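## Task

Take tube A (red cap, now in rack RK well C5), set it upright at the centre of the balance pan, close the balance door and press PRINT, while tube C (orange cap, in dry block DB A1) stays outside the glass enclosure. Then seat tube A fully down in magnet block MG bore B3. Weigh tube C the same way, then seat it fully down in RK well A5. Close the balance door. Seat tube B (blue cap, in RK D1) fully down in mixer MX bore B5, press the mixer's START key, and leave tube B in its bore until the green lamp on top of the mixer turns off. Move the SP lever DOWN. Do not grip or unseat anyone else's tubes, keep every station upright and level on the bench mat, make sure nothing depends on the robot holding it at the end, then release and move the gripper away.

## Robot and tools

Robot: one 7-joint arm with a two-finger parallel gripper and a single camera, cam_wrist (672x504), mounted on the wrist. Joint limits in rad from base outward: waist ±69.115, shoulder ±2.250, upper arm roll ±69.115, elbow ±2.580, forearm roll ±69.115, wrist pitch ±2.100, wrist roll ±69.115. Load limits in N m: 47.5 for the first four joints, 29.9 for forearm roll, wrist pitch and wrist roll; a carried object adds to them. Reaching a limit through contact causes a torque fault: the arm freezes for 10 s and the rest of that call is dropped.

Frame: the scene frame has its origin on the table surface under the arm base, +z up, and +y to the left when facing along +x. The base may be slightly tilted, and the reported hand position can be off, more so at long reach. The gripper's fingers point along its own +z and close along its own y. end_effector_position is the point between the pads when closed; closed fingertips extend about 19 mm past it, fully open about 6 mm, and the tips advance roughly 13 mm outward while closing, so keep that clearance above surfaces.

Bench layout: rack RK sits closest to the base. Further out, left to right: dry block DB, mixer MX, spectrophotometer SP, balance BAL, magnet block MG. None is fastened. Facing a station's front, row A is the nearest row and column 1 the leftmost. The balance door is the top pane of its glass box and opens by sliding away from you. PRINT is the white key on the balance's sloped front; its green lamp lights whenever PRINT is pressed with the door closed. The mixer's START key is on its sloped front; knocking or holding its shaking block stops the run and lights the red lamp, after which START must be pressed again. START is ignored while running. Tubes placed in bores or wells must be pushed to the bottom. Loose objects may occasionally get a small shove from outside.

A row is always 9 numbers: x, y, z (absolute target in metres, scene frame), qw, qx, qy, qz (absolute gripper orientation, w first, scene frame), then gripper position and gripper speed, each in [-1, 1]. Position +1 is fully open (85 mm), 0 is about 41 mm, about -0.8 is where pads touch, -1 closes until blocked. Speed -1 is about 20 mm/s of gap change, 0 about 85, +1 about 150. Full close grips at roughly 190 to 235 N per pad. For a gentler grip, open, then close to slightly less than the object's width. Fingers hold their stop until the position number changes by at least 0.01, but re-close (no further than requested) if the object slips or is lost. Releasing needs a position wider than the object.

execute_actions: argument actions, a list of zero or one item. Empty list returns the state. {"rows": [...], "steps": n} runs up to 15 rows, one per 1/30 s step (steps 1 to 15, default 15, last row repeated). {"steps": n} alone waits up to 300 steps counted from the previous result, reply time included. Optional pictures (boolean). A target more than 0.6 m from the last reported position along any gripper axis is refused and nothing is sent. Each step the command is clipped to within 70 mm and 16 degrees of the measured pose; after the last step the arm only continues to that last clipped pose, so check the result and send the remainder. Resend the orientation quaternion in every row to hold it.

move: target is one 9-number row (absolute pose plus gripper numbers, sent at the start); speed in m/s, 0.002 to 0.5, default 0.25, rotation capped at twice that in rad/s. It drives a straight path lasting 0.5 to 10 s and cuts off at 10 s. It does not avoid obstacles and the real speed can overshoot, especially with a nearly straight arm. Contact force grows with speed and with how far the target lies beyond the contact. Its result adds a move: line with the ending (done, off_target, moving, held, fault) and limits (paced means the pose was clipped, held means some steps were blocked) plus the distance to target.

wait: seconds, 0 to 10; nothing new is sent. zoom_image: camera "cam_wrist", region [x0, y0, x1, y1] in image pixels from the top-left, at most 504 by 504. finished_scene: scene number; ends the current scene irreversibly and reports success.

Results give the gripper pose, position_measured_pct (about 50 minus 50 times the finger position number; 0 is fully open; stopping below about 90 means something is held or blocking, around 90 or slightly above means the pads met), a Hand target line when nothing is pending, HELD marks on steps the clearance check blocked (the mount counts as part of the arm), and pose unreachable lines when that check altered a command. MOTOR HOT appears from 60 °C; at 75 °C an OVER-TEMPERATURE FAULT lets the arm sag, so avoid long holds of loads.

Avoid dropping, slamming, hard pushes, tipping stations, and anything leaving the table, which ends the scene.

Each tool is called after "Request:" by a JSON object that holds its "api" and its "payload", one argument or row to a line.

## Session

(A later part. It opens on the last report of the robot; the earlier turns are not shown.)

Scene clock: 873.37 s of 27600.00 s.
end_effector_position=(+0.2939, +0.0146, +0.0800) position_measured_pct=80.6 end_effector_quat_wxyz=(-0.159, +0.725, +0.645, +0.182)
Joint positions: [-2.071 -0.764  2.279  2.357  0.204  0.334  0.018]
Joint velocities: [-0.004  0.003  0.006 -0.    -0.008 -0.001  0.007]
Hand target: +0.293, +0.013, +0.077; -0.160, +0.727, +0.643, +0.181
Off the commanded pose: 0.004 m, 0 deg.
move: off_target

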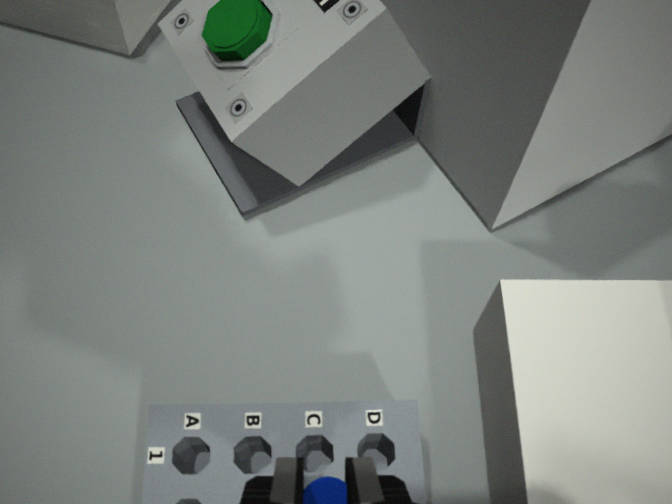

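Request:
{"api": "move", "payload": {
  "target": [0.2926,0.015,0.095,-0.1604,0.7268,0.6433,0.1812,-0.66,-1],
  "speed": 0.03
}}

Request:
{"api": "move", "payload": {
  "target": [0.285,0.085,0.095,-0.1604,0.7268,0.6433,0.1812,-0.66,-1],
  "speed": 0.08
}}

Request:
{"api": "move", "payload": {
  "target": [0.285,0.085,0.066,-0.1604,0.7268,0.6433,0.1812,-0.66,-1],
  "speed": 0.03
}}

Scene clock: 890.33 s of 27600.00 s.
end_effector_position=(+0.2926, +0.0152, +0.0949) position_measured_pct=80.6 end_effector_quat_wxyz=(-0.161, +0.726, +0.643, +0.181)
Joint positions: [-2.036 -0.727  2.228  2.353  0.172  0.384  0.018]
Joint velocities: [ 0.004  0.004  0.     0.     0.    -0.    -0.001]
Hand target: +0.293, +0.015, +0.095; -0.160, +0.727, +0.643, +0.181
Off the commanded pose: 0.000 m, 0 deg.
move: done

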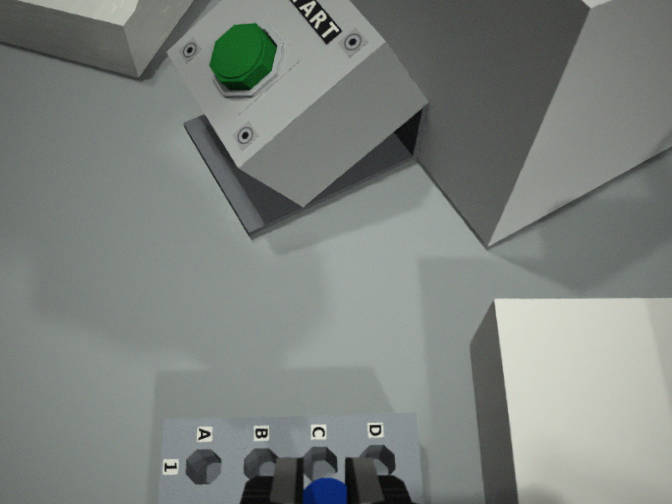

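Scene clock: 891.53 s of 27600.00 s.
end_effector_position=(+0.2850, +0.0846, +0.0951) position_measured_pct=80.6 end_effector_quat_wxyz=(-0.160, +0.727, +0.643, +0.181)
Joint positions: [-2.264 -0.688  2.249  2.449  0.107  0.198 -0.121]
Joint velocities: [-0.01   0.002  0.001  0.001  0.002  0.    -0.002]
Hand target: +0.285, +0.085, +0.095; -0.160, +0.727, +0.643, +0.181
Off the commanded pose: 0.000 m, 0 deg.
move: done

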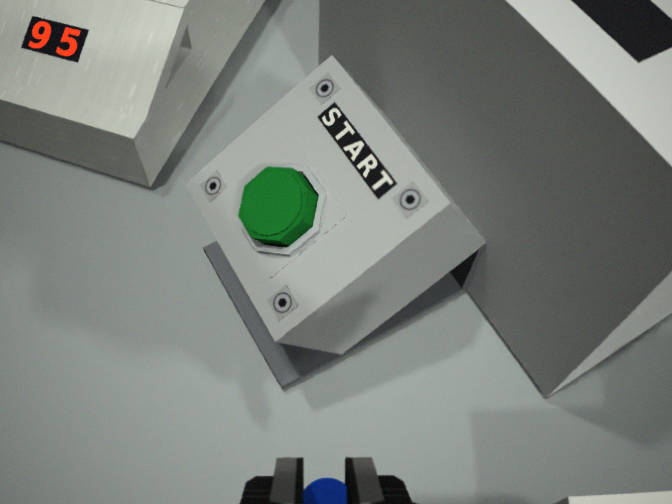

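Scene clock: 892.73 s of 27600.00 s.
end_effector_position=(+0.2850, +0.0847, +0.0661) position_measured_pct=80.6 end_effector_quat_wxyz=(-0.160, +0.727, +0.643, +0.181)
Joint positions: [-2.347 -0.767  2.362  2.459  0.15   0.093 -0.108]
Joint velocities: [-0.006 -0.005 -0.001  0.     0.    -0.003 -0.   ]
Hand target: +0.285, +0.085, +0.066; -0.160, +0.727, +0.643, +0.181
Off the commanded pose: 0.000 m, 0 deg.
move: done

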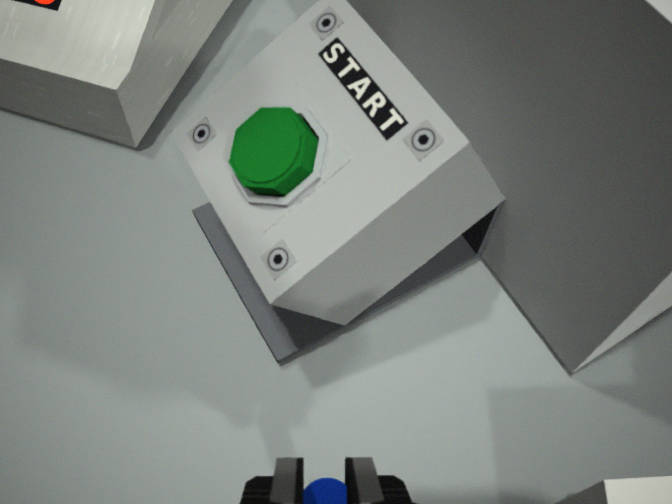

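Request:
{"api": "move", "payload": {
  "target": [0.285,0.085,0.057,-0.1604,0.7268,0.6433,0.1812,-0.66,-1],
  "speed": 0.01
}}

Request:
{"api": "zoom_image", "payload": {
  "camera": "cam_wrist",
  "region": [200,324,440,504]
}}

Scene clock: 902.77 s of 27600.00 s.
end_effector_position=(+0.2850, +0.0849, +0.0570) position_measured_pct=80.6 end_effector_quat_wxyz=(-0.160, +0.727, +0.643, +0.181)
Joint positions: [-2.37  -0.794  2.395  2.46   0.161  0.062 -0.101]
Joint velocities: [-0.002 -0.001  0.001  0.    -0.     0.     0.001]
Hand target: +0.285, +0.085, +0.057; -0.160, +0.727, +0.643, +0.181
Off the commanded pose: 0.000 m, 0 deg.
move: done

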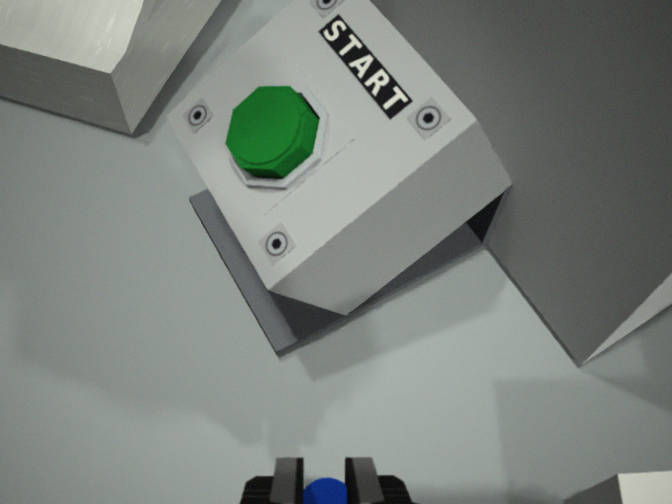

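Region (200, 324, 440, 504) of cam_wrist's 672x504 image, scaled by 2.100; it fills the top 378 rows of this view, and the rest is white.

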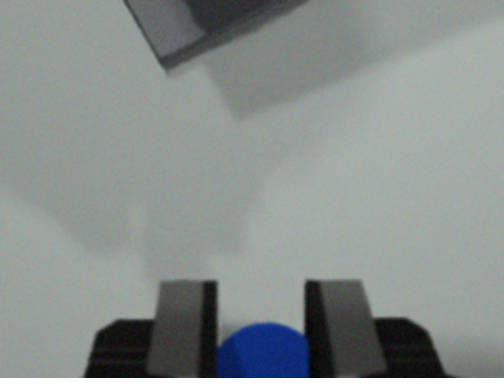

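Request:
{"api": "move", "payload": {
  "target": [0.285,0.085,0.053,-0.1604,0.7268,0.6433,0.1812,-0.66,-1],
  "speed": 0.008
}}

Scene clock: 905.60 s of 27600.00 s.
end_effector_position=(+0.2850, +0.0849, +0.0530) position_measured_pct=80.6 end_effector_quat_wxyz=(-0.160, +0.727, +0.643, +0.181)
Joint positions: [-2.379 -0.806  2.409  2.46   0.165  0.048 -0.098]
Joint velocities: [-0.002 -0.001  0.     0.001 -0.    -0.001  0.001]
Hand target: +0.285, +0.085, +0.053; -0.160, +0.727, +0.643, +0.181
Off the commanded pose: 0.000 m, 0 deg.
move: done

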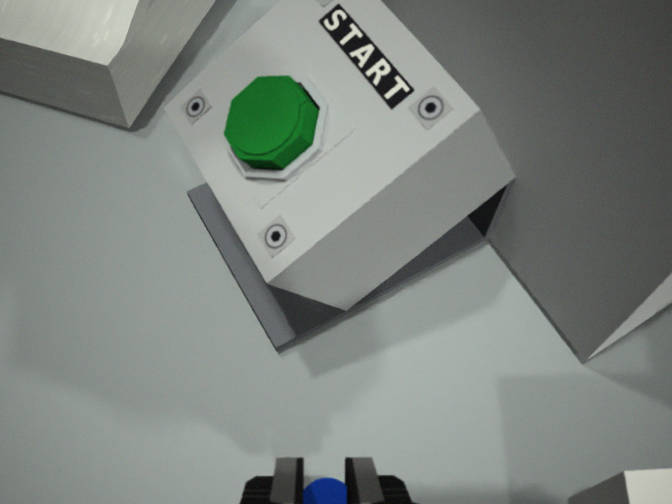

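Request:
{"api": "move", "payload": {
  "target": [0.285,0.085,0.049,-0.1604,0.7268,0.6433,0.1812,-0.66,-1],
  "speed": 0.008
}}

Scene clock: 909.13 s of 27600.00 s.
end_effector_position=(+0.2852, +0.0859, +0.0509) position_measured_pct=80.6 end_effector_quat_wxyz=(-0.159, +0.725, +0.645, +0.182)
Joint positions: [-2.388 -0.812  2.417  2.462  0.168  0.036 -0.095]
Joint velocities: [-0.002  0.001 -0.001  0.    -0.001 -0.002  0.002]
Hand target: +0.285, +0.085, +0.049; -0.160, +0.727, +0.643, +0.181
Off the commanded pose: 0.002 m, 0 deg.
move: done

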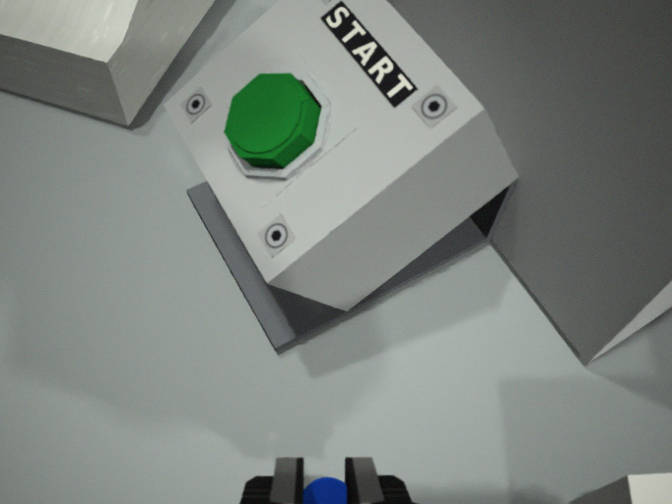

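Request:
{"api": "move", "payload": {
  "target": [0.2852,0.0856,0.0505,-0.1604,0.7268,0.6433,0.1812,-0.60,-1],
  "speed": 0.005
}}

Request:
{"api": "zoom_image", "payload": {
  "camera": "cam_wrist",
  "region": [200,324,440,504]
}}

Scene clock: 914.63 s of 27600.00 s.
end_effector_position=(+0.2854, +0.0858, +0.0513) position_measured_pct=79.4 end_effector_quat_wxyz=(-0.160, +0.726, +0.644, +0.182)
Joint positions: [-2.387 -0.811  2.415  2.46   0.166  0.039 -0.097]
Joint velocities: [ 0.001  0.     0.001  0.001 -0.     0.    -0.   ]
Hand target: +0.285, +0.086, +0.051; -0.160, +0.727, +0.643, +0.181
Off the commanded pose: 0.001 m, 0 deg.
move: done

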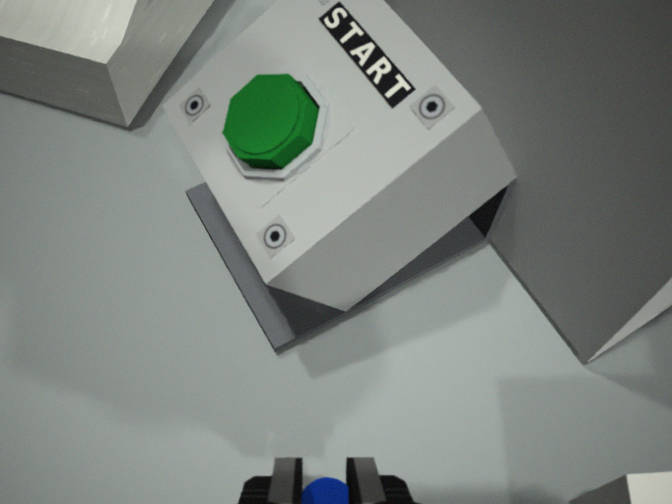

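Region (200, 324, 440, 504) of cam_wrist's 672x504 image, scaled by 2.100; it fills the top 378 rows of this view, and the rest is white.

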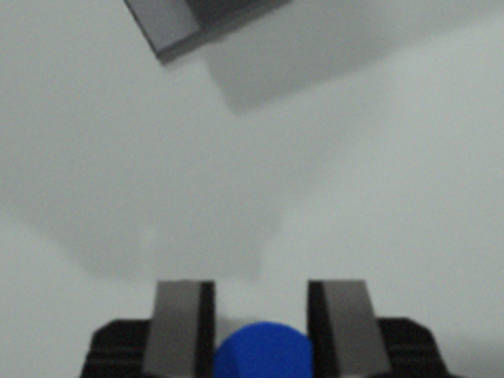

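Request:
{"api": "move", "payload": {
  "target": [0.2854,0.0858,0.0513,-0.1604,0.7268,0.6433,0.1812,-0.25,-1],
  "speed": 0.005
}}

Scene clock: 920.53 s of 27600.00 s.
end_effector_position=(+0.2854, +0.0858, +0.0513) position_measured_pct=62.3 end_effector_quat_wxyz=(-0.160, +0.727, +0.643, +0.181)
Joint positions: [-2.387 -0.811  2.415  2.459  0.165  0.042 -0.098]
Joint velocities: [ 0.001  0.    -0.     0.     0.     0.001 -0.   ]
Hand target: +0.285, +0.086, +0.051; -0.160, +0.727, +0.643, +0.181
Off the commanded pose: 0.000 m, 0 deg.
move: done

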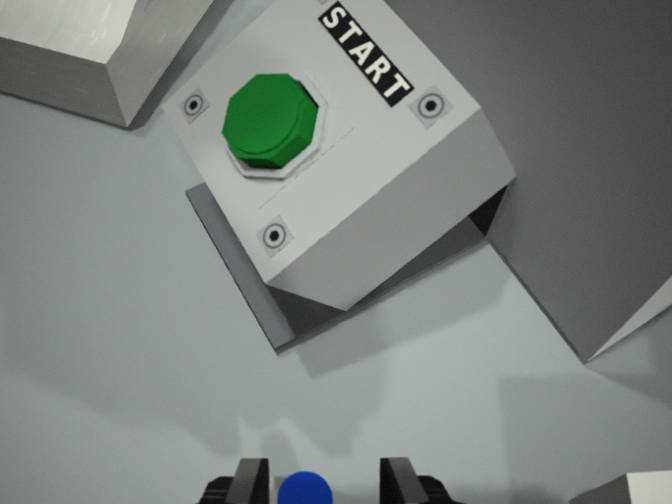

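Request:
{"api": "move", "payload": {
  "target": [0.2830,0.080,0.085,-0.1604,0.7268,0.6433,0.1812,-0.25,-1],
  "speed": 0.04
}}

Request:
{"api": "move", "payload": {
  "target": [0.281,0.085,0.115,0,0.749,0.663,0,-0.25,-1],
  "speed": 0.08
}}

Request:
{"api": "zoom_image", "payload": {
  "camera": "cam_wrist",
  "region": [200,324,440,504]
}}

Scene clock: 928.20 s of 27600.00 s.
end_effector_position=(+0.2830, +0.0804, +0.0849) position_measured_pct=62.3 end_effector_quat_wxyz=(-0.161, +0.726, +0.643, +0.181)
Joint positions: [-2.275 -0.717  2.286  2.456  0.13   0.169 -0.107]
Joint velocities: [ 0.008  0.005  0.    -0.001 -0.     0.001  0.001]
Hand target: +0.283, +0.080, +0.085; -0.160, +0.727, +0.643, +0.181
Off the commanded pose: 0.000 m, 0 deg.
move: done

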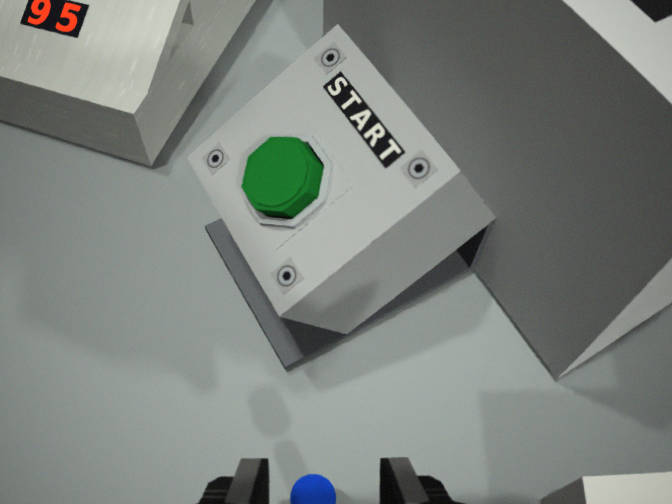

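Scene clock: 931.53 s of 27600.00 s.
end_effector_position=(+0.2813, +0.0843, +0.1150) position_measured_pct=62.3 end_effector_quat_wxyz=(+0.000, +0.749, +0.662, +0.000)
Joint positions: [-3.163 -0.375  2.815  2.332  0.267  0.454 -0.701]
Joint velocities: [-0.011  0.001 -0.008 -0.001  0.006  0.003 -0.007]
Hand target: +0.281, +0.085, +0.115; +0.000, +0.749, +0.663, +0.000
Off the commanded pose: 0.001 m, 0 deg.
move: done

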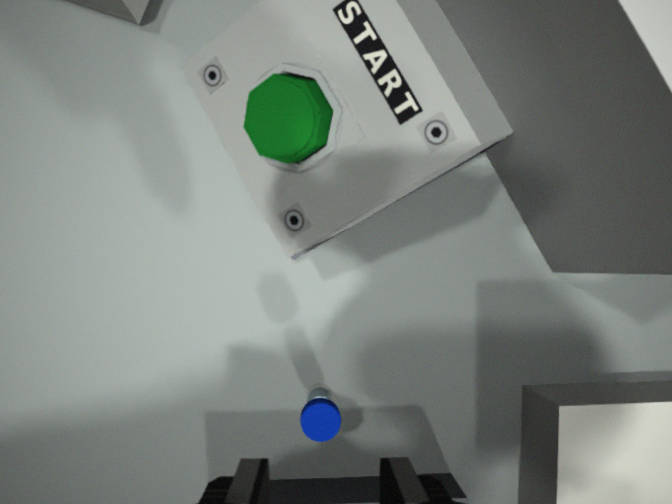

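Region (200, 324, 440, 504) of cam_wrist's 672x504 image, scaled by 2.100; it fills the top 378 rows of this view, and the rest is white.

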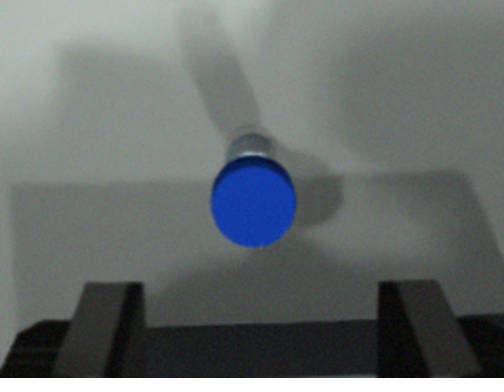

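Request:
{"api": "move", "payload": {
  "target": [0.2822,0.0938,0.107,0,0.749,0.663,0,-0.25,-1],
  "speed": 0.04
}}

Request:
{"api": "zoom_image", "payload": {
  "camera": "cam_wrist",
  "region": [200,324,440,504]
}}

Scene clock: 940.83 s of 27600.00 s.
end_effector_position=(+0.2823, +0.0936, +0.1071) position_measured_pct=62.3 end_effector_quat_wxyz=(+0.000, +0.749, +0.663, +0.000)
Joint positions: [-3.209 -0.403  2.833  2.328  0.285  0.43  -0.745]
Joint velocities: [-0.006 -0.003 -0.002  0.     0.002  0.    -0.002]
Hand target: +0.282, +0.094, +0.107; +0.000, +0.749, +0.663, -0.000
Off the commanded pose: 0.000 m, 0 deg.
move: done

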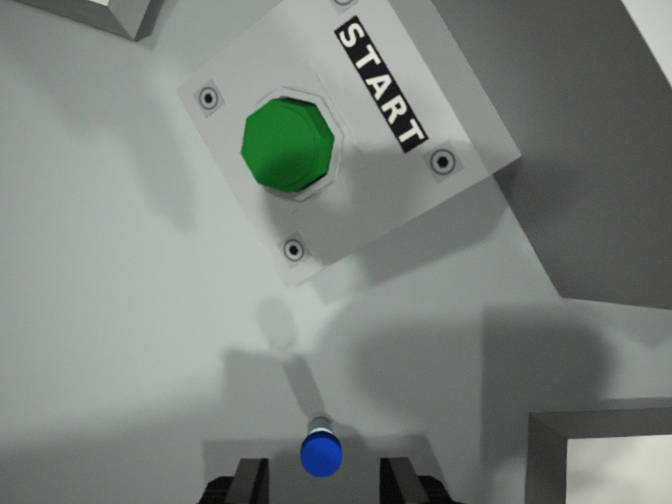

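Region (200, 324, 440, 504) of cam_wrist's 672x504 image, scaled by 2.100; it fills the top 378 rows of this view, and the rest is white.

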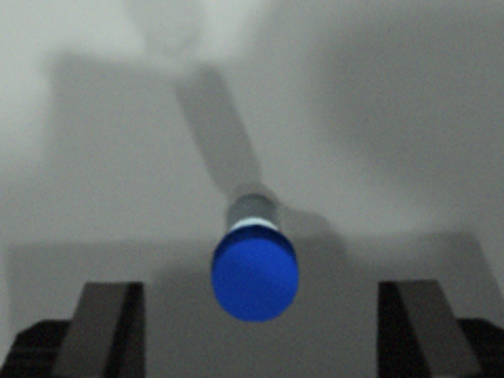

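Request:
{"api": "move", "payload": {
  "target": [0.2819,0.0936,0.057,0,0.749,0.663,0,-0.25,-1],
  "speed": 0.06
}}

Request:
{"api": "move", "payload": {
  "target": [0.2819,0.0936,0.057,0,0.749,0.663,0,-0.66,-1],
  "speed": 0.06
}}

Request:
{"api": "zoom_image", "payload": {
  "camera": "cam_wrist",
  "region": [270,420,382,504]
}}

Scene clock: 951.47 s of 27600.00 s.
end_effector_position=(+0.2821, +0.0933, +0.0574) position_measured_pct=62.3 end_effector_quat_wxyz=(+0.000, +0.749, +0.663, +0.000)
Joint positions: [-3.321 -0.555  2.97   2.364  0.388  0.234 -0.838]
Joint velocities: [-0.009 -0.008 -0.001  0.001  0.002 -0.002 -0.003]
Hand target: +0.282, +0.094, +0.057; +0.000, +0.749, +0.663, -0.000
Off the commanded pose: 0.000 m, 0 deg.
move: done

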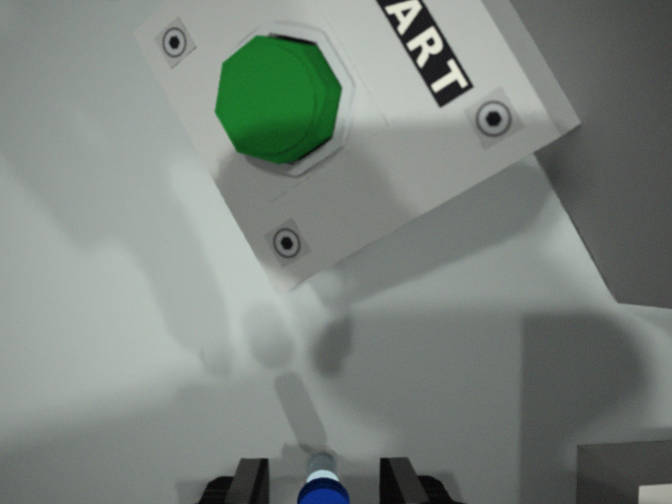

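Scene clock: 952.67 s of 27600.00 s.
end_effector_position=(+0.2819, +0.0936, +0.0571) position_measured_pct=80.6 end_effector_quat_wxyz=(+0.000, +0.749, +0.663, +0.000)
Joint positions: [-3.321 -0.556  2.97   2.363  0.388  0.234 -0.838]
Joint velocities: [-0.     0.    -0.001  0.     0.    -0.     0.   ]
Hand target: +0.282, +0.094, +0.057; +0.000, +0.749, +0.663, -0.000
Off the commanded pose: 0.000 m, 0 deg.
move: done

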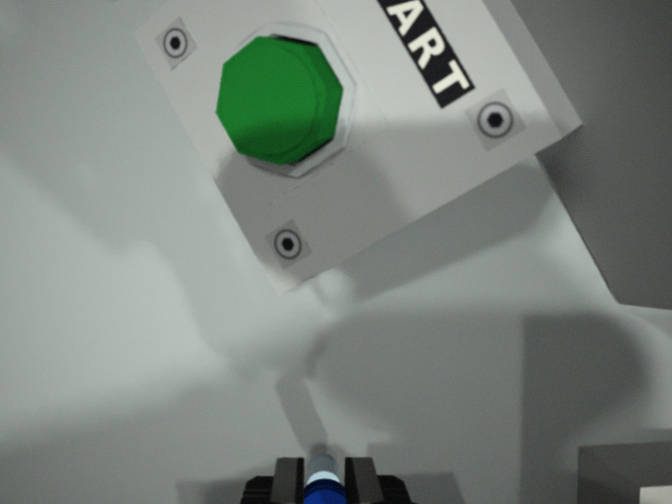

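Region (270, 420, 382, 504) of cam_wrist's 672x504 image, scaled by 4.500; it fills the top 378 rows of this view, and the rest is white.

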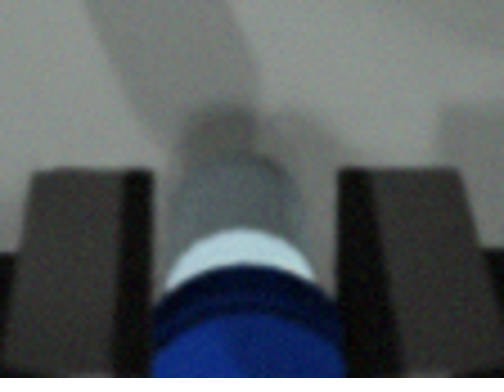

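Request:
{"api": "move", "payload": {
  "target": [0.2819,0.0936,0.27,0,0.749,0.663,0,-0.66,-1],
  "speed": 0.2
}}

Request:
{"api": "move", "payload": {
  "target": [0.4495,0.2255,0.27,0,0.552,0.834,0,-0.66,-1],
  "speed": 0.2
}}

Scene clock: 962.87 s of 27600.00 s.
end_effector_position=(+0.2825, +0.0936, +0.2697) position_measured_pct=80.6 end_effector_quat_wxyz=(-0.000, +0.749, +0.663, +0.000)
Joint positions: [-3.076 -0.035  2.754  2.059  0.012  1.038 -0.462]
Joint velocities: [ 0.001  0.005  0.001 -0.002 -0.    -0.001 -0.001]
Hand target: +0.283, +0.094, +0.270; -0.000, +0.749, +0.663, +0.000
Off the commanded pose: 0.001 m, 0 deg.
move: done

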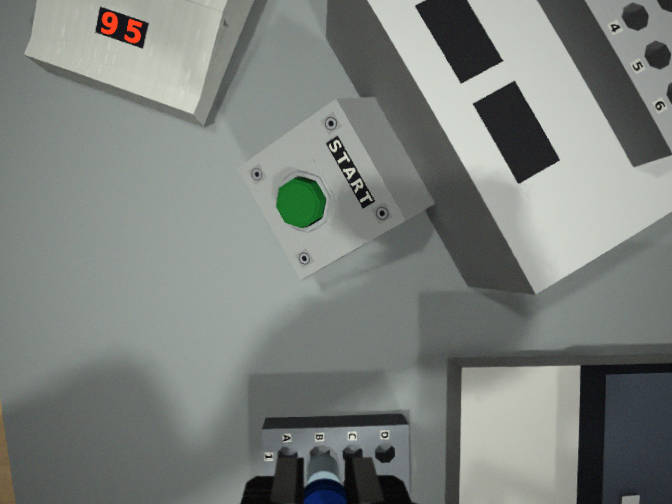

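Scene clock: 964.57 s of 27600.00 s.
end_effector_position=(+0.4496, +0.2255, +0.2700) position_measured_pct=80.6 end_effector_quat_wxyz=(+0.001, +0.552, +0.834, +0.000)
Joint positions: [-3.282 -0.518  2.632  1.428  0.259  1.249 -0.284]
Joint velocities: [-0.004 -0.013 -0.001 -0.004  0.001 -0.002  0.   ]
Hand target: +0.449, +0.226, +0.269; +0.000, +0.552, +0.834, -0.000
Off the commanded pose: 0.000 m, 0 deg.
move: done

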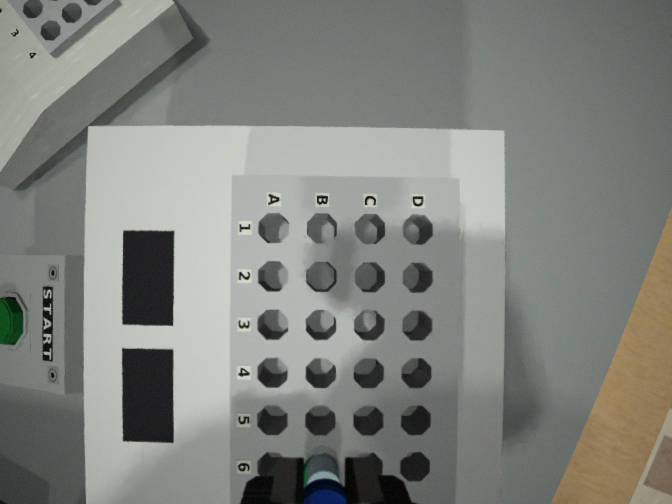

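Request:
{"api": "move", "payload": {
  "target": [0.4496,0.2252,0.237,0,0.552,0.834,0,-0.66,-1],
  "speed": 0.05
}}

Request:
{"api": "zoom_image", "payload": {
  "camera": "cam_wrist",
  "region": [200,324,440,504]
}}

Scene clock: 971.37 s of 27600.00 s.
end_effector_position=(+0.4495, +0.2252, +0.2371) position_measured_pct=80.6 end_effector_quat_wxyz=(+0.000, +0.552, +0.834, +0.000)
Joint positions: [-3.285 -0.549  2.642  1.489  0.277  1.161 -0.299]
Joint velocities: [ 0.    -0.     0.002  0.001 -0.    -0.     0.001]
Hand target: +0.450, +0.225, +0.237; -0.000, +0.552, +0.834, -0.000
Off the commanded pose: 0.000 m, 0 deg.
move: done

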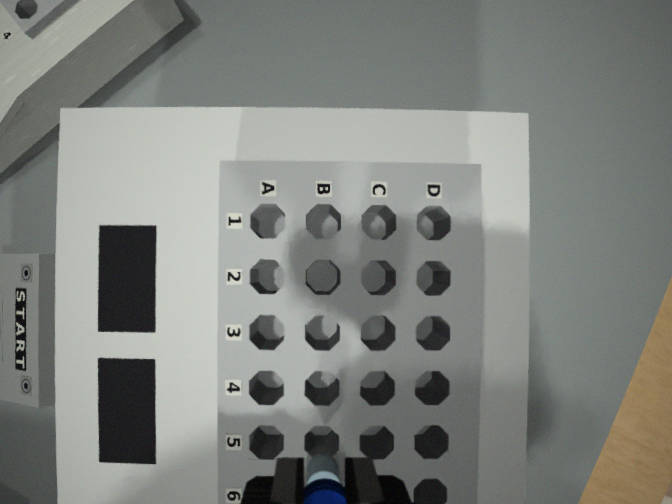

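Region (200, 324, 440, 504) of cam_wrist's 672x504 image, scaled by 2.100; it fills the top 378 rows of this view, and the rest is white.

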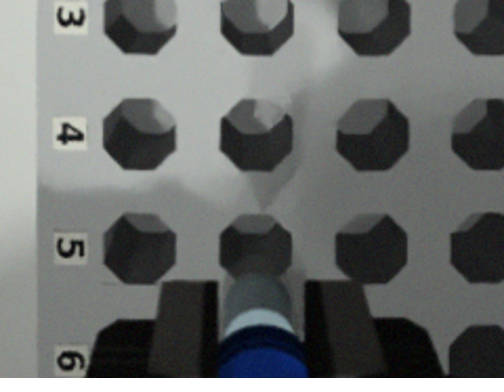

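Request:
{"api": "move", "payload": {
  "target": [0.4497,0.2249,0.229,0,0.552,0.834,0,-0.66,-1],
  "speed": 0.015
}}

Request:
{"api": "zoom_image", "payload": {
  "camera": "cam_wrist",
  "region": [200,324,440,504]
}}

Scene clock: 992.70 s of 27600.00 s.
end_effector_position=(+0.4497, +0.2249, +0.2290) position_measured_pct=80.6 end_effector_quat_wxyz=(+0.000, +0.552, +0.834, +0.000)
Joint positions: [-3.286 -0.558  2.645  1.503  0.282  1.14  -0.303]
Joint velocities: [ 0.    -0.001  0.001  0.    -0.     0.    -0.001]
Hand target: +0.450, +0.225, +0.229; -0.000, +0.552, +0.834, -0.000
Off the commanded pose: 0.000 m, 0 deg.
move: done

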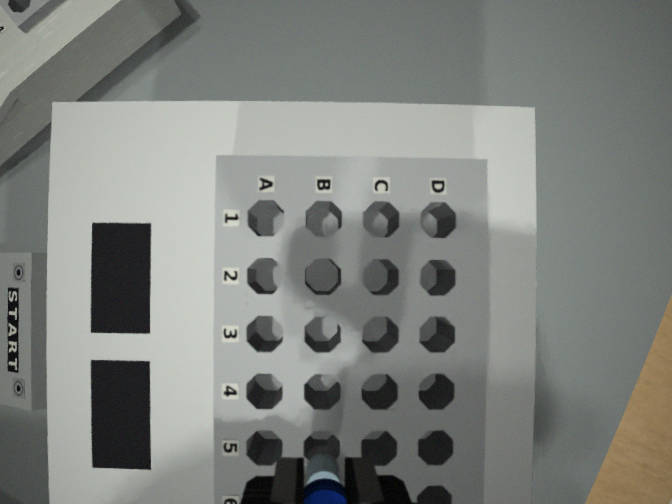

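Region (200, 324, 440, 504) of cam_wrist's 672x504 image, scaled by 2.100; it fills the top 378 rows of this view, and the rest is white.

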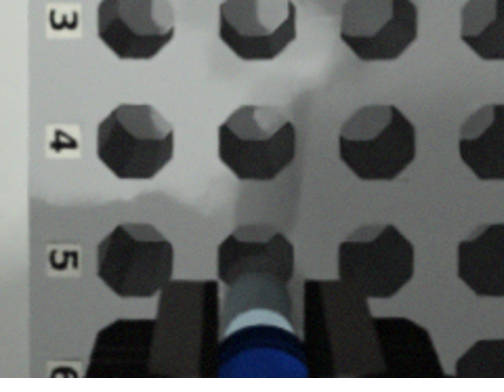

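Request:
{"api": "move", "payload": {
  "target": [0.4499,0.2244,0.220,0,0.552,0.834,0,-0.66,-1],
  "speed": 0.01
}}

Request:
{"api": "zoom_image", "payload": {
  "camera": "cam_wrist",
  "region": [200,324,440,504]
}}

Scene clock: 1001.33 s of 27600.00 s.
end_effector_position=(+0.4507, +0.2259, +0.2257) position_measured_pct=80.6 end_effector_quat_wxyz=(+0.003, +0.552, +0.834, +0.004)
Joint positions: [-3.287 -0.558  2.647  1.514  0.287  1.119 -0.307]
Joint velocities: [ 0.     0.     0.001  0.001 -0.     0.     0.   ]
Hand target: +0.450, +0.224, +0.220; -0.000, +0.552, +0.834, -0.000
Off the commanded pose: 0.006 m, 1 deg.
move: off_target

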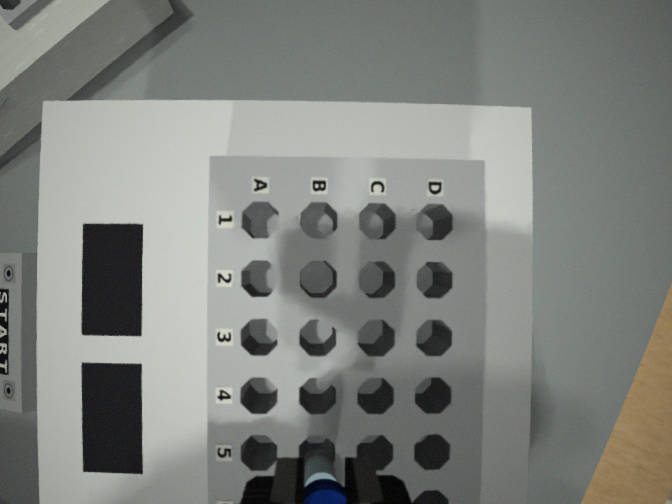

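Region (200, 324, 440, 504) of cam_wrist's 672x504 image, scaled by 2.100; it fills the top 378 rows of this view, and the rest is white.

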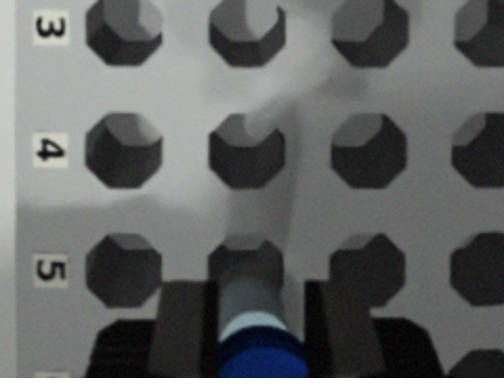

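Request:
{"api": "move", "payload": {
  "target": [0.4491,0.2263,0.231,0,0.552,0.834,0,-0.66,-1],
  "speed": 0.015
}}

Request:
{"api": "zoom_image", "payload": {
  "camera": "cam_wrist",
  "region": [270,420,382,504]
}}

Scene clock: 1019.43 s of 27600.00 s.
end_effector_position=(+0.4491, +0.2263, +0.2310) position_measured_pct=80.6 end_effector_quat_wxyz=(+0.000, +0.552, +0.834, +0.000)
Joint positions: [-3.289 -0.556  2.645  1.499  0.28   1.145 -0.305]
Joint velocities: [ 0.    -0.     0.001 -0.001 -0.    -0.     0.001]
Hand target: +0.449, +0.226, +0.231; +0.000, +0.552, +0.834, -0.000
Off the commanded pose: 0.000 m, 0 deg.
move: done

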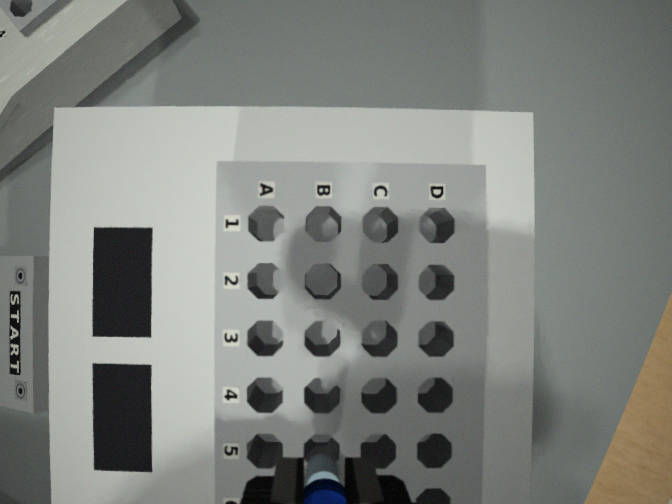

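Region (270, 420, 382, 504) of cam_wrist's 672x504 image, scaled by 4.500; it fills the top 378 rows of this view, and the rest is white.

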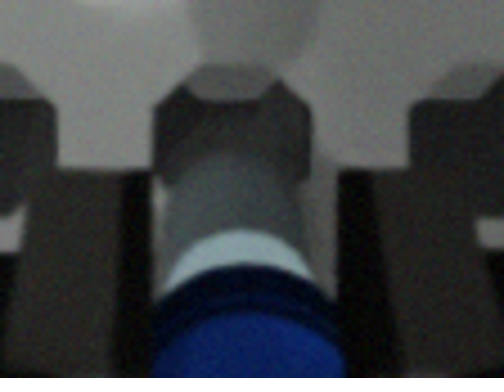

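Request:
{"api": "move", "payload": {
  "target": [0.4480,0.2289,0.229,0,0.552,0.834,0,-0.66,-1],
  "speed": 0.01
}}

Request:
{"api": "move", "payload": {
  "target": [0.4480,0.2289,0.2235,0,0.552,0.834,0,-0.66,-1],
  "speed": 0.008
}}

Request:
{"api": "zoom_image", "payload": {
  "camera": "cam_wrist",
  "region": [270,420,382,504]
}}

Scene clock: 1037.80 s of 27600.00 s.
end_effector_position=(+0.4480, +0.2289, +0.2290) position_measured_pct=80.6 end_effector_quat_wxyz=(+0.000, +0.552, +0.834, +0.000)
Joint positions: [-3.295 -0.558  2.645  1.501  0.282  1.14  -0.312]
Joint velocities: [-0.001 -0.001  0.    -0.     0.001  0.     0.001]
Hand target: +0.448, +0.229, +0.229; +0.000, +0.552, +0.834, +0.000
Off the commanded pose: 0.000 m, 0 deg.
move: done

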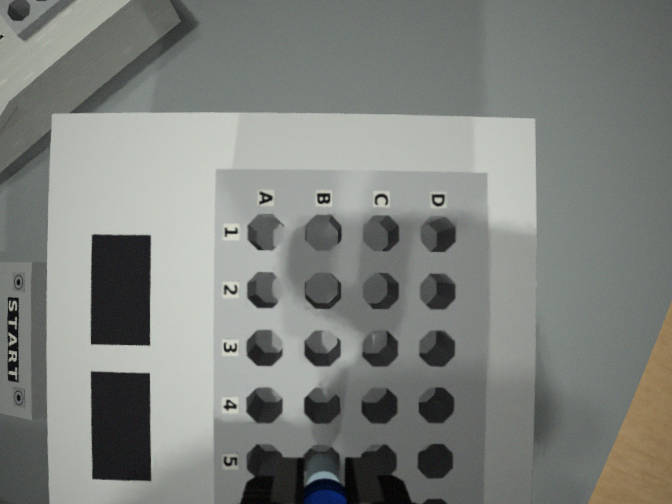

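Scene clock: 1038.70 s of 27600.00 s.
end_effector_position=(+0.4481, +0.2287, +0.2235) position_measured_pct=80.6 end_effector_quat_wxyz=(+0.000, +0.552, +0.834, -0.000)
Joint positions: [-3.296 -0.564  2.648  1.51   0.286  1.126 -0.315]
Joint velocities: [-0.001 -0.     0.     0.     0.    -0.     0.   ]
Hand target: +0.448, +0.229, +0.224; -0.000, +0.552, +0.834, -0.000
Off the commanded pose: 0.000 m, 0 deg.
move: done

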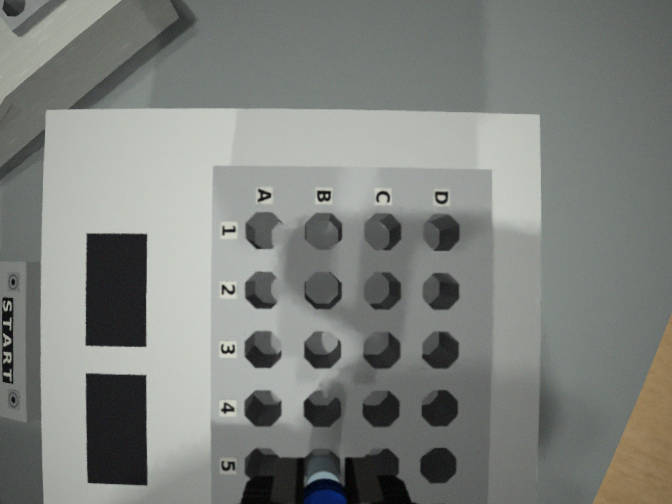

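Region (270, 420, 382, 504) of cam_wrist's 672x504 image, scaled by 4.500; it fills the top 378 rows of this view, and the rest is white.

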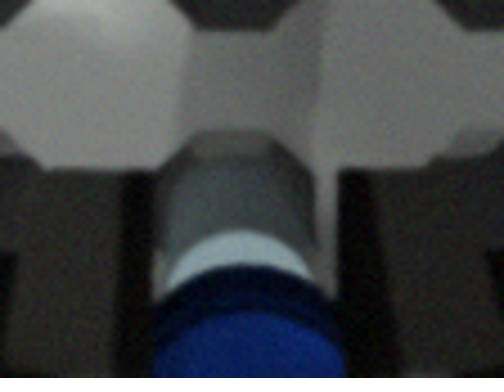

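Request:
{"api": "move", "payload": {
  "target": [0.4480,0.2289,0.216,0,0.552,0.834,0,-0.66,-1],
  "speed": 0.01
}}

Request:
{"api": "zoom_image", "payload": {
  "camera": "cam_wrist",
  "region": [270,420,382,504]
}}

Scene clock: 1043.70 s of 27600.00 s.
end_effector_position=(+0.4481, +0.2287, +0.2160) position_measured_pct=80.6 end_effector_quat_wxyz=(+0.000, +0.552, +0.834, -0.000)
Joint positions: [-3.297 -0.573  2.65   1.522  0.291  1.107 -0.319]
Joint velocities: [-0.001 -0.    -0.001 -0.     0.     0.001  0.   ]
Hand target: +0.448, +0.229, +0.216; -0.000, +0.552, +0.834, -0.000
Off the commanded pose: 0.000 m, 0 deg.
move: done

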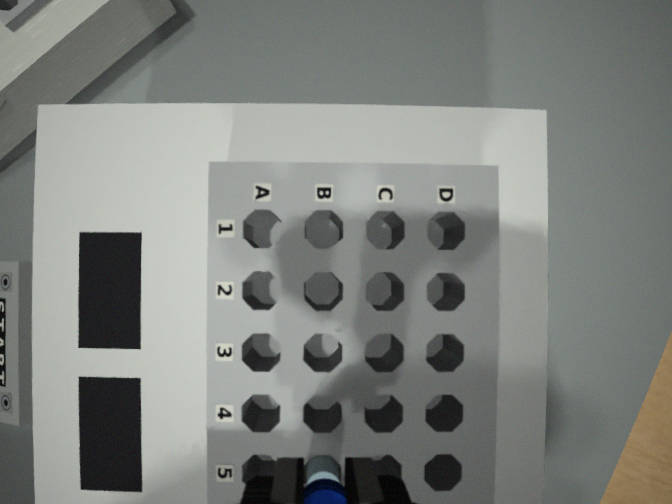

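Region (270, 420, 382, 504) of cam_wrist's 672x504 image, scaled by 4.500; it fills the top 378 rows of this view, and the rest is white.

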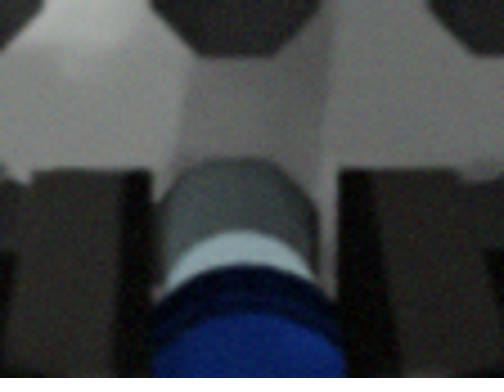

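Request:
{"api": "move", "payload": {
  "target": [0.4480,0.2289,0.206,0,0.552,0.834,0,-0.66,-1],
  "speed": 0.012
}}

Scene clock: 1048.07 s of 27600.00 s.
end_effector_position=(+0.4481, +0.2286, +0.2060) position_measured_pct=80.6 end_effector_quat_wxyz=(+0.000, +0.552, +0.834, -0.000)
Joint positions: [-3.3   -0.585  2.655  1.538  0.298  1.081 -0.325]
Joint velocities: [ 0.001 -0.001  0.003  0.     0.    -0.    -0.   ]
Hand target: +0.448, +0.229, +0.206; -0.000, +0.552, +0.834, -0.000
Off the commanded pose: 0.000 m, 0 deg.
move: done

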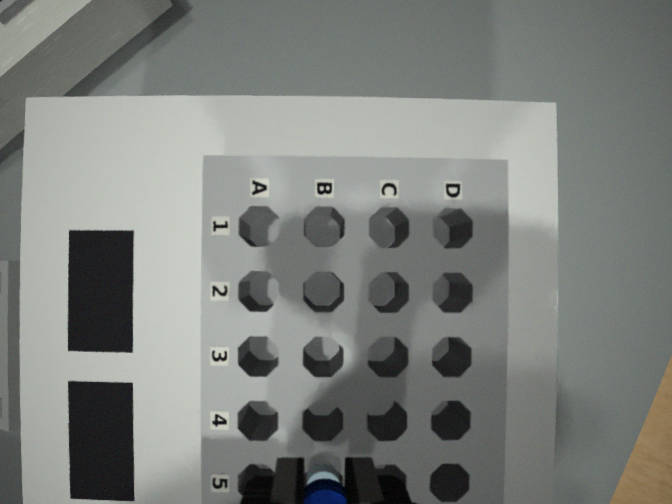

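Request:
{"api": "move", "payload": {
  "target": [0.4480,0.2289,0.200,0,0.552,0.834,0,-0.66,-1],
  "speed": 0.01
}}

Scene clock: 1053.20 s of 27600.00 s.
end_effector_position=(+0.4481, +0.2285, +0.2000) position_measured_pct=80.6 end_effector_quat_wxyz=(+0.000, +0.552, +0.834, -0.000)
Joint positions: [-3.301 -0.592  2.657  1.546  0.303  1.066 -0.329]
Joint velocities: [-0.001 -0.    -0.002 -0.001  0.     0.    -0.   ]
Hand target: +0.448, +0.229, +0.200; -0.000, +0.552, +0.834, -0.000
Off the commanded pose: 0.000 m, 0 deg.
move: done

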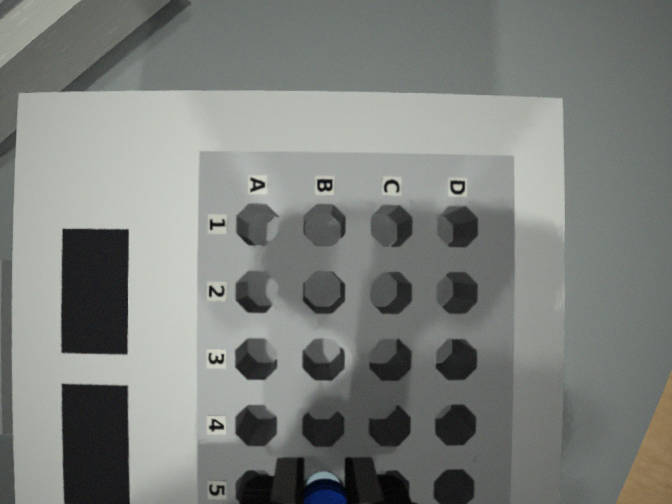

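Request:
{"api": "move", "payload": {
  "target": [0.4480,0.2289,0.195,0,0.552,0.834,0,-0.66,-1],
  "speed": 0.01
}}

Scene clock: 1057.60 s of 27600.00 s.
end_effector_position=(+0.4481, +0.2284, +0.1950) position_measured_pct=80.6 end_effector_quat_wxyz=(+0.000, +0.552, +0.834, -0.000)
Joint positions: [-3.302 -0.598  2.659  1.553  0.307  1.053 -0.333]
Joint velocities: [ 0.001  0.    -0.002 -0.     0.001  0.    -0.001]
Hand target: +0.448, +0.229, +0.195; -0.000, +0.552, +0.834, -0.000
Off the commanded pose: 0.000 m, 0 deg.
move: done

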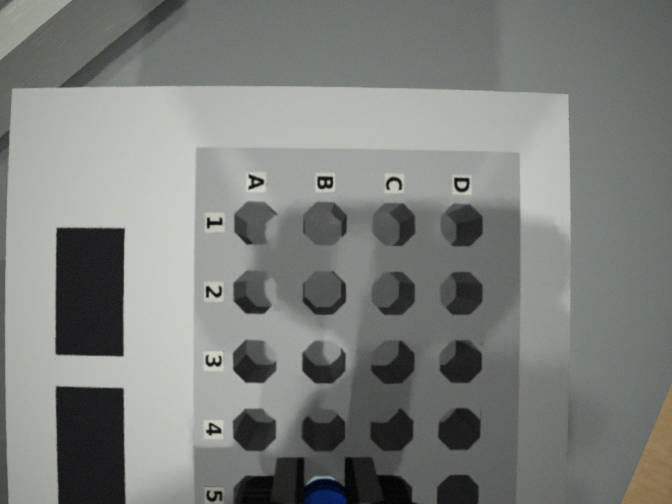

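Release, lift, close, push.

Request:
{"api": "move", "payload": {
  "target": [0.4480,0.2289,0.195,0,0.552,0.834,0,-0.3,0],
  "speed": 0.01
}}

Request:
{"api": "move", "payload": {
  "target": [0.4472,0.2307,0.235,0,0.552,0.834,0,-0.3,0],
  "speed": 0.06
}}

Request:
{"api": "zoom_image", "payload": {
  "camera": "cam_wrist",
  "region": [200,324,440,504]
}}

Scene clock: 1063.13 s of 27600.00 s.
end_effector_position=(+0.4480, +0.2289, +0.1950) position_measured_pct=65.1 end_effector_quat_wxyz=(+0.000, +0.552, +0.834, +0.000)
Joint positions: [-3.302 -0.598  2.659  1.553  0.307  1.053 -0.333]
Joint velocities: [ 0.    -0.     0.002 -0.    -0.    -0.    -0.001]
Hand target: +0.448, +0.229, +0.195; -0.000, +0.552, +0.834, -0.000
Off the commanded pose: 0.000 m, 0 deg.
move: done

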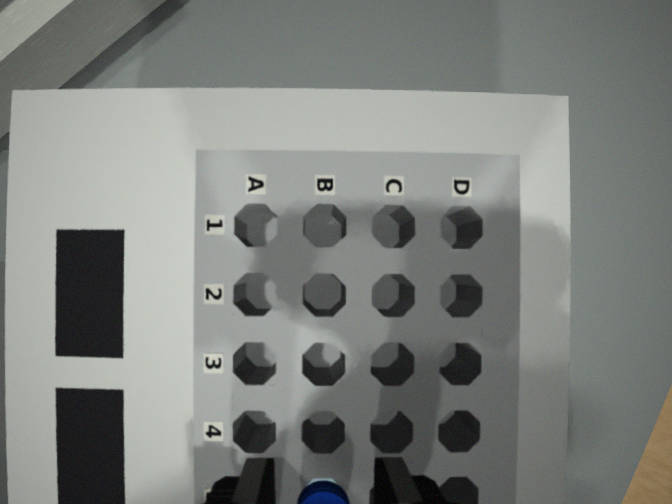

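Scene clock: 1064.07 s of 27600.00 s.
end_effector_position=(+0.4473, +0.2308, +0.2349) position_measured_pct=65.1 end_effector_quat_wxyz=(-0.000, +0.552, +0.834, -0.000)
Joint positions: [-3.297 -0.553  2.642  1.491  0.279  1.157 -0.313]
Joint velocities: [-0.     0.002 -0.001 -0.001  0.    -0.    -0.   ]
Hand target: +0.447, +0.231, +0.235; +0.000, +0.552, +0.834, +0.000
Off the commanded pose: 0.000 m, 0 deg.
move: done

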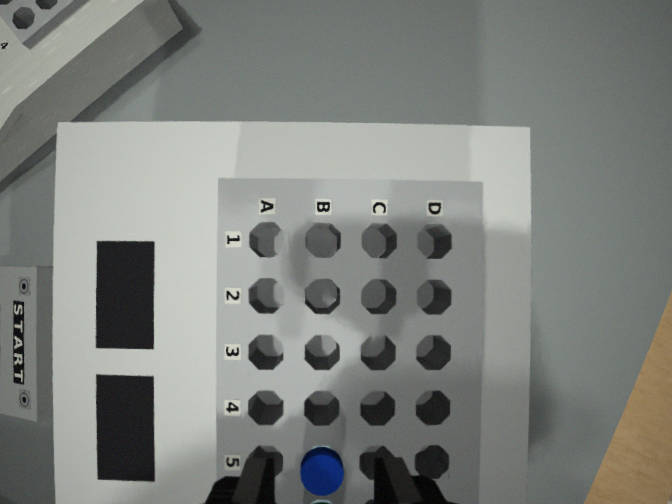

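Region (200, 324, 440, 504) of cam_wrist's 672x504 image, scaled by 2.100; it fills the top 378 rows of this view, and the rest is white.

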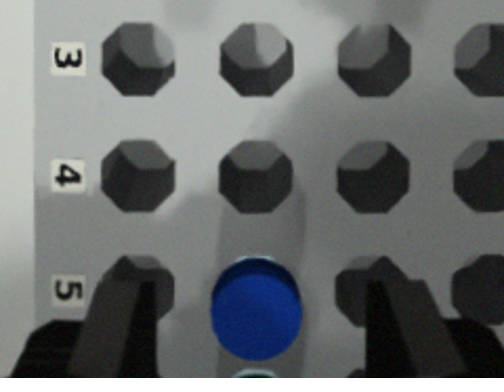

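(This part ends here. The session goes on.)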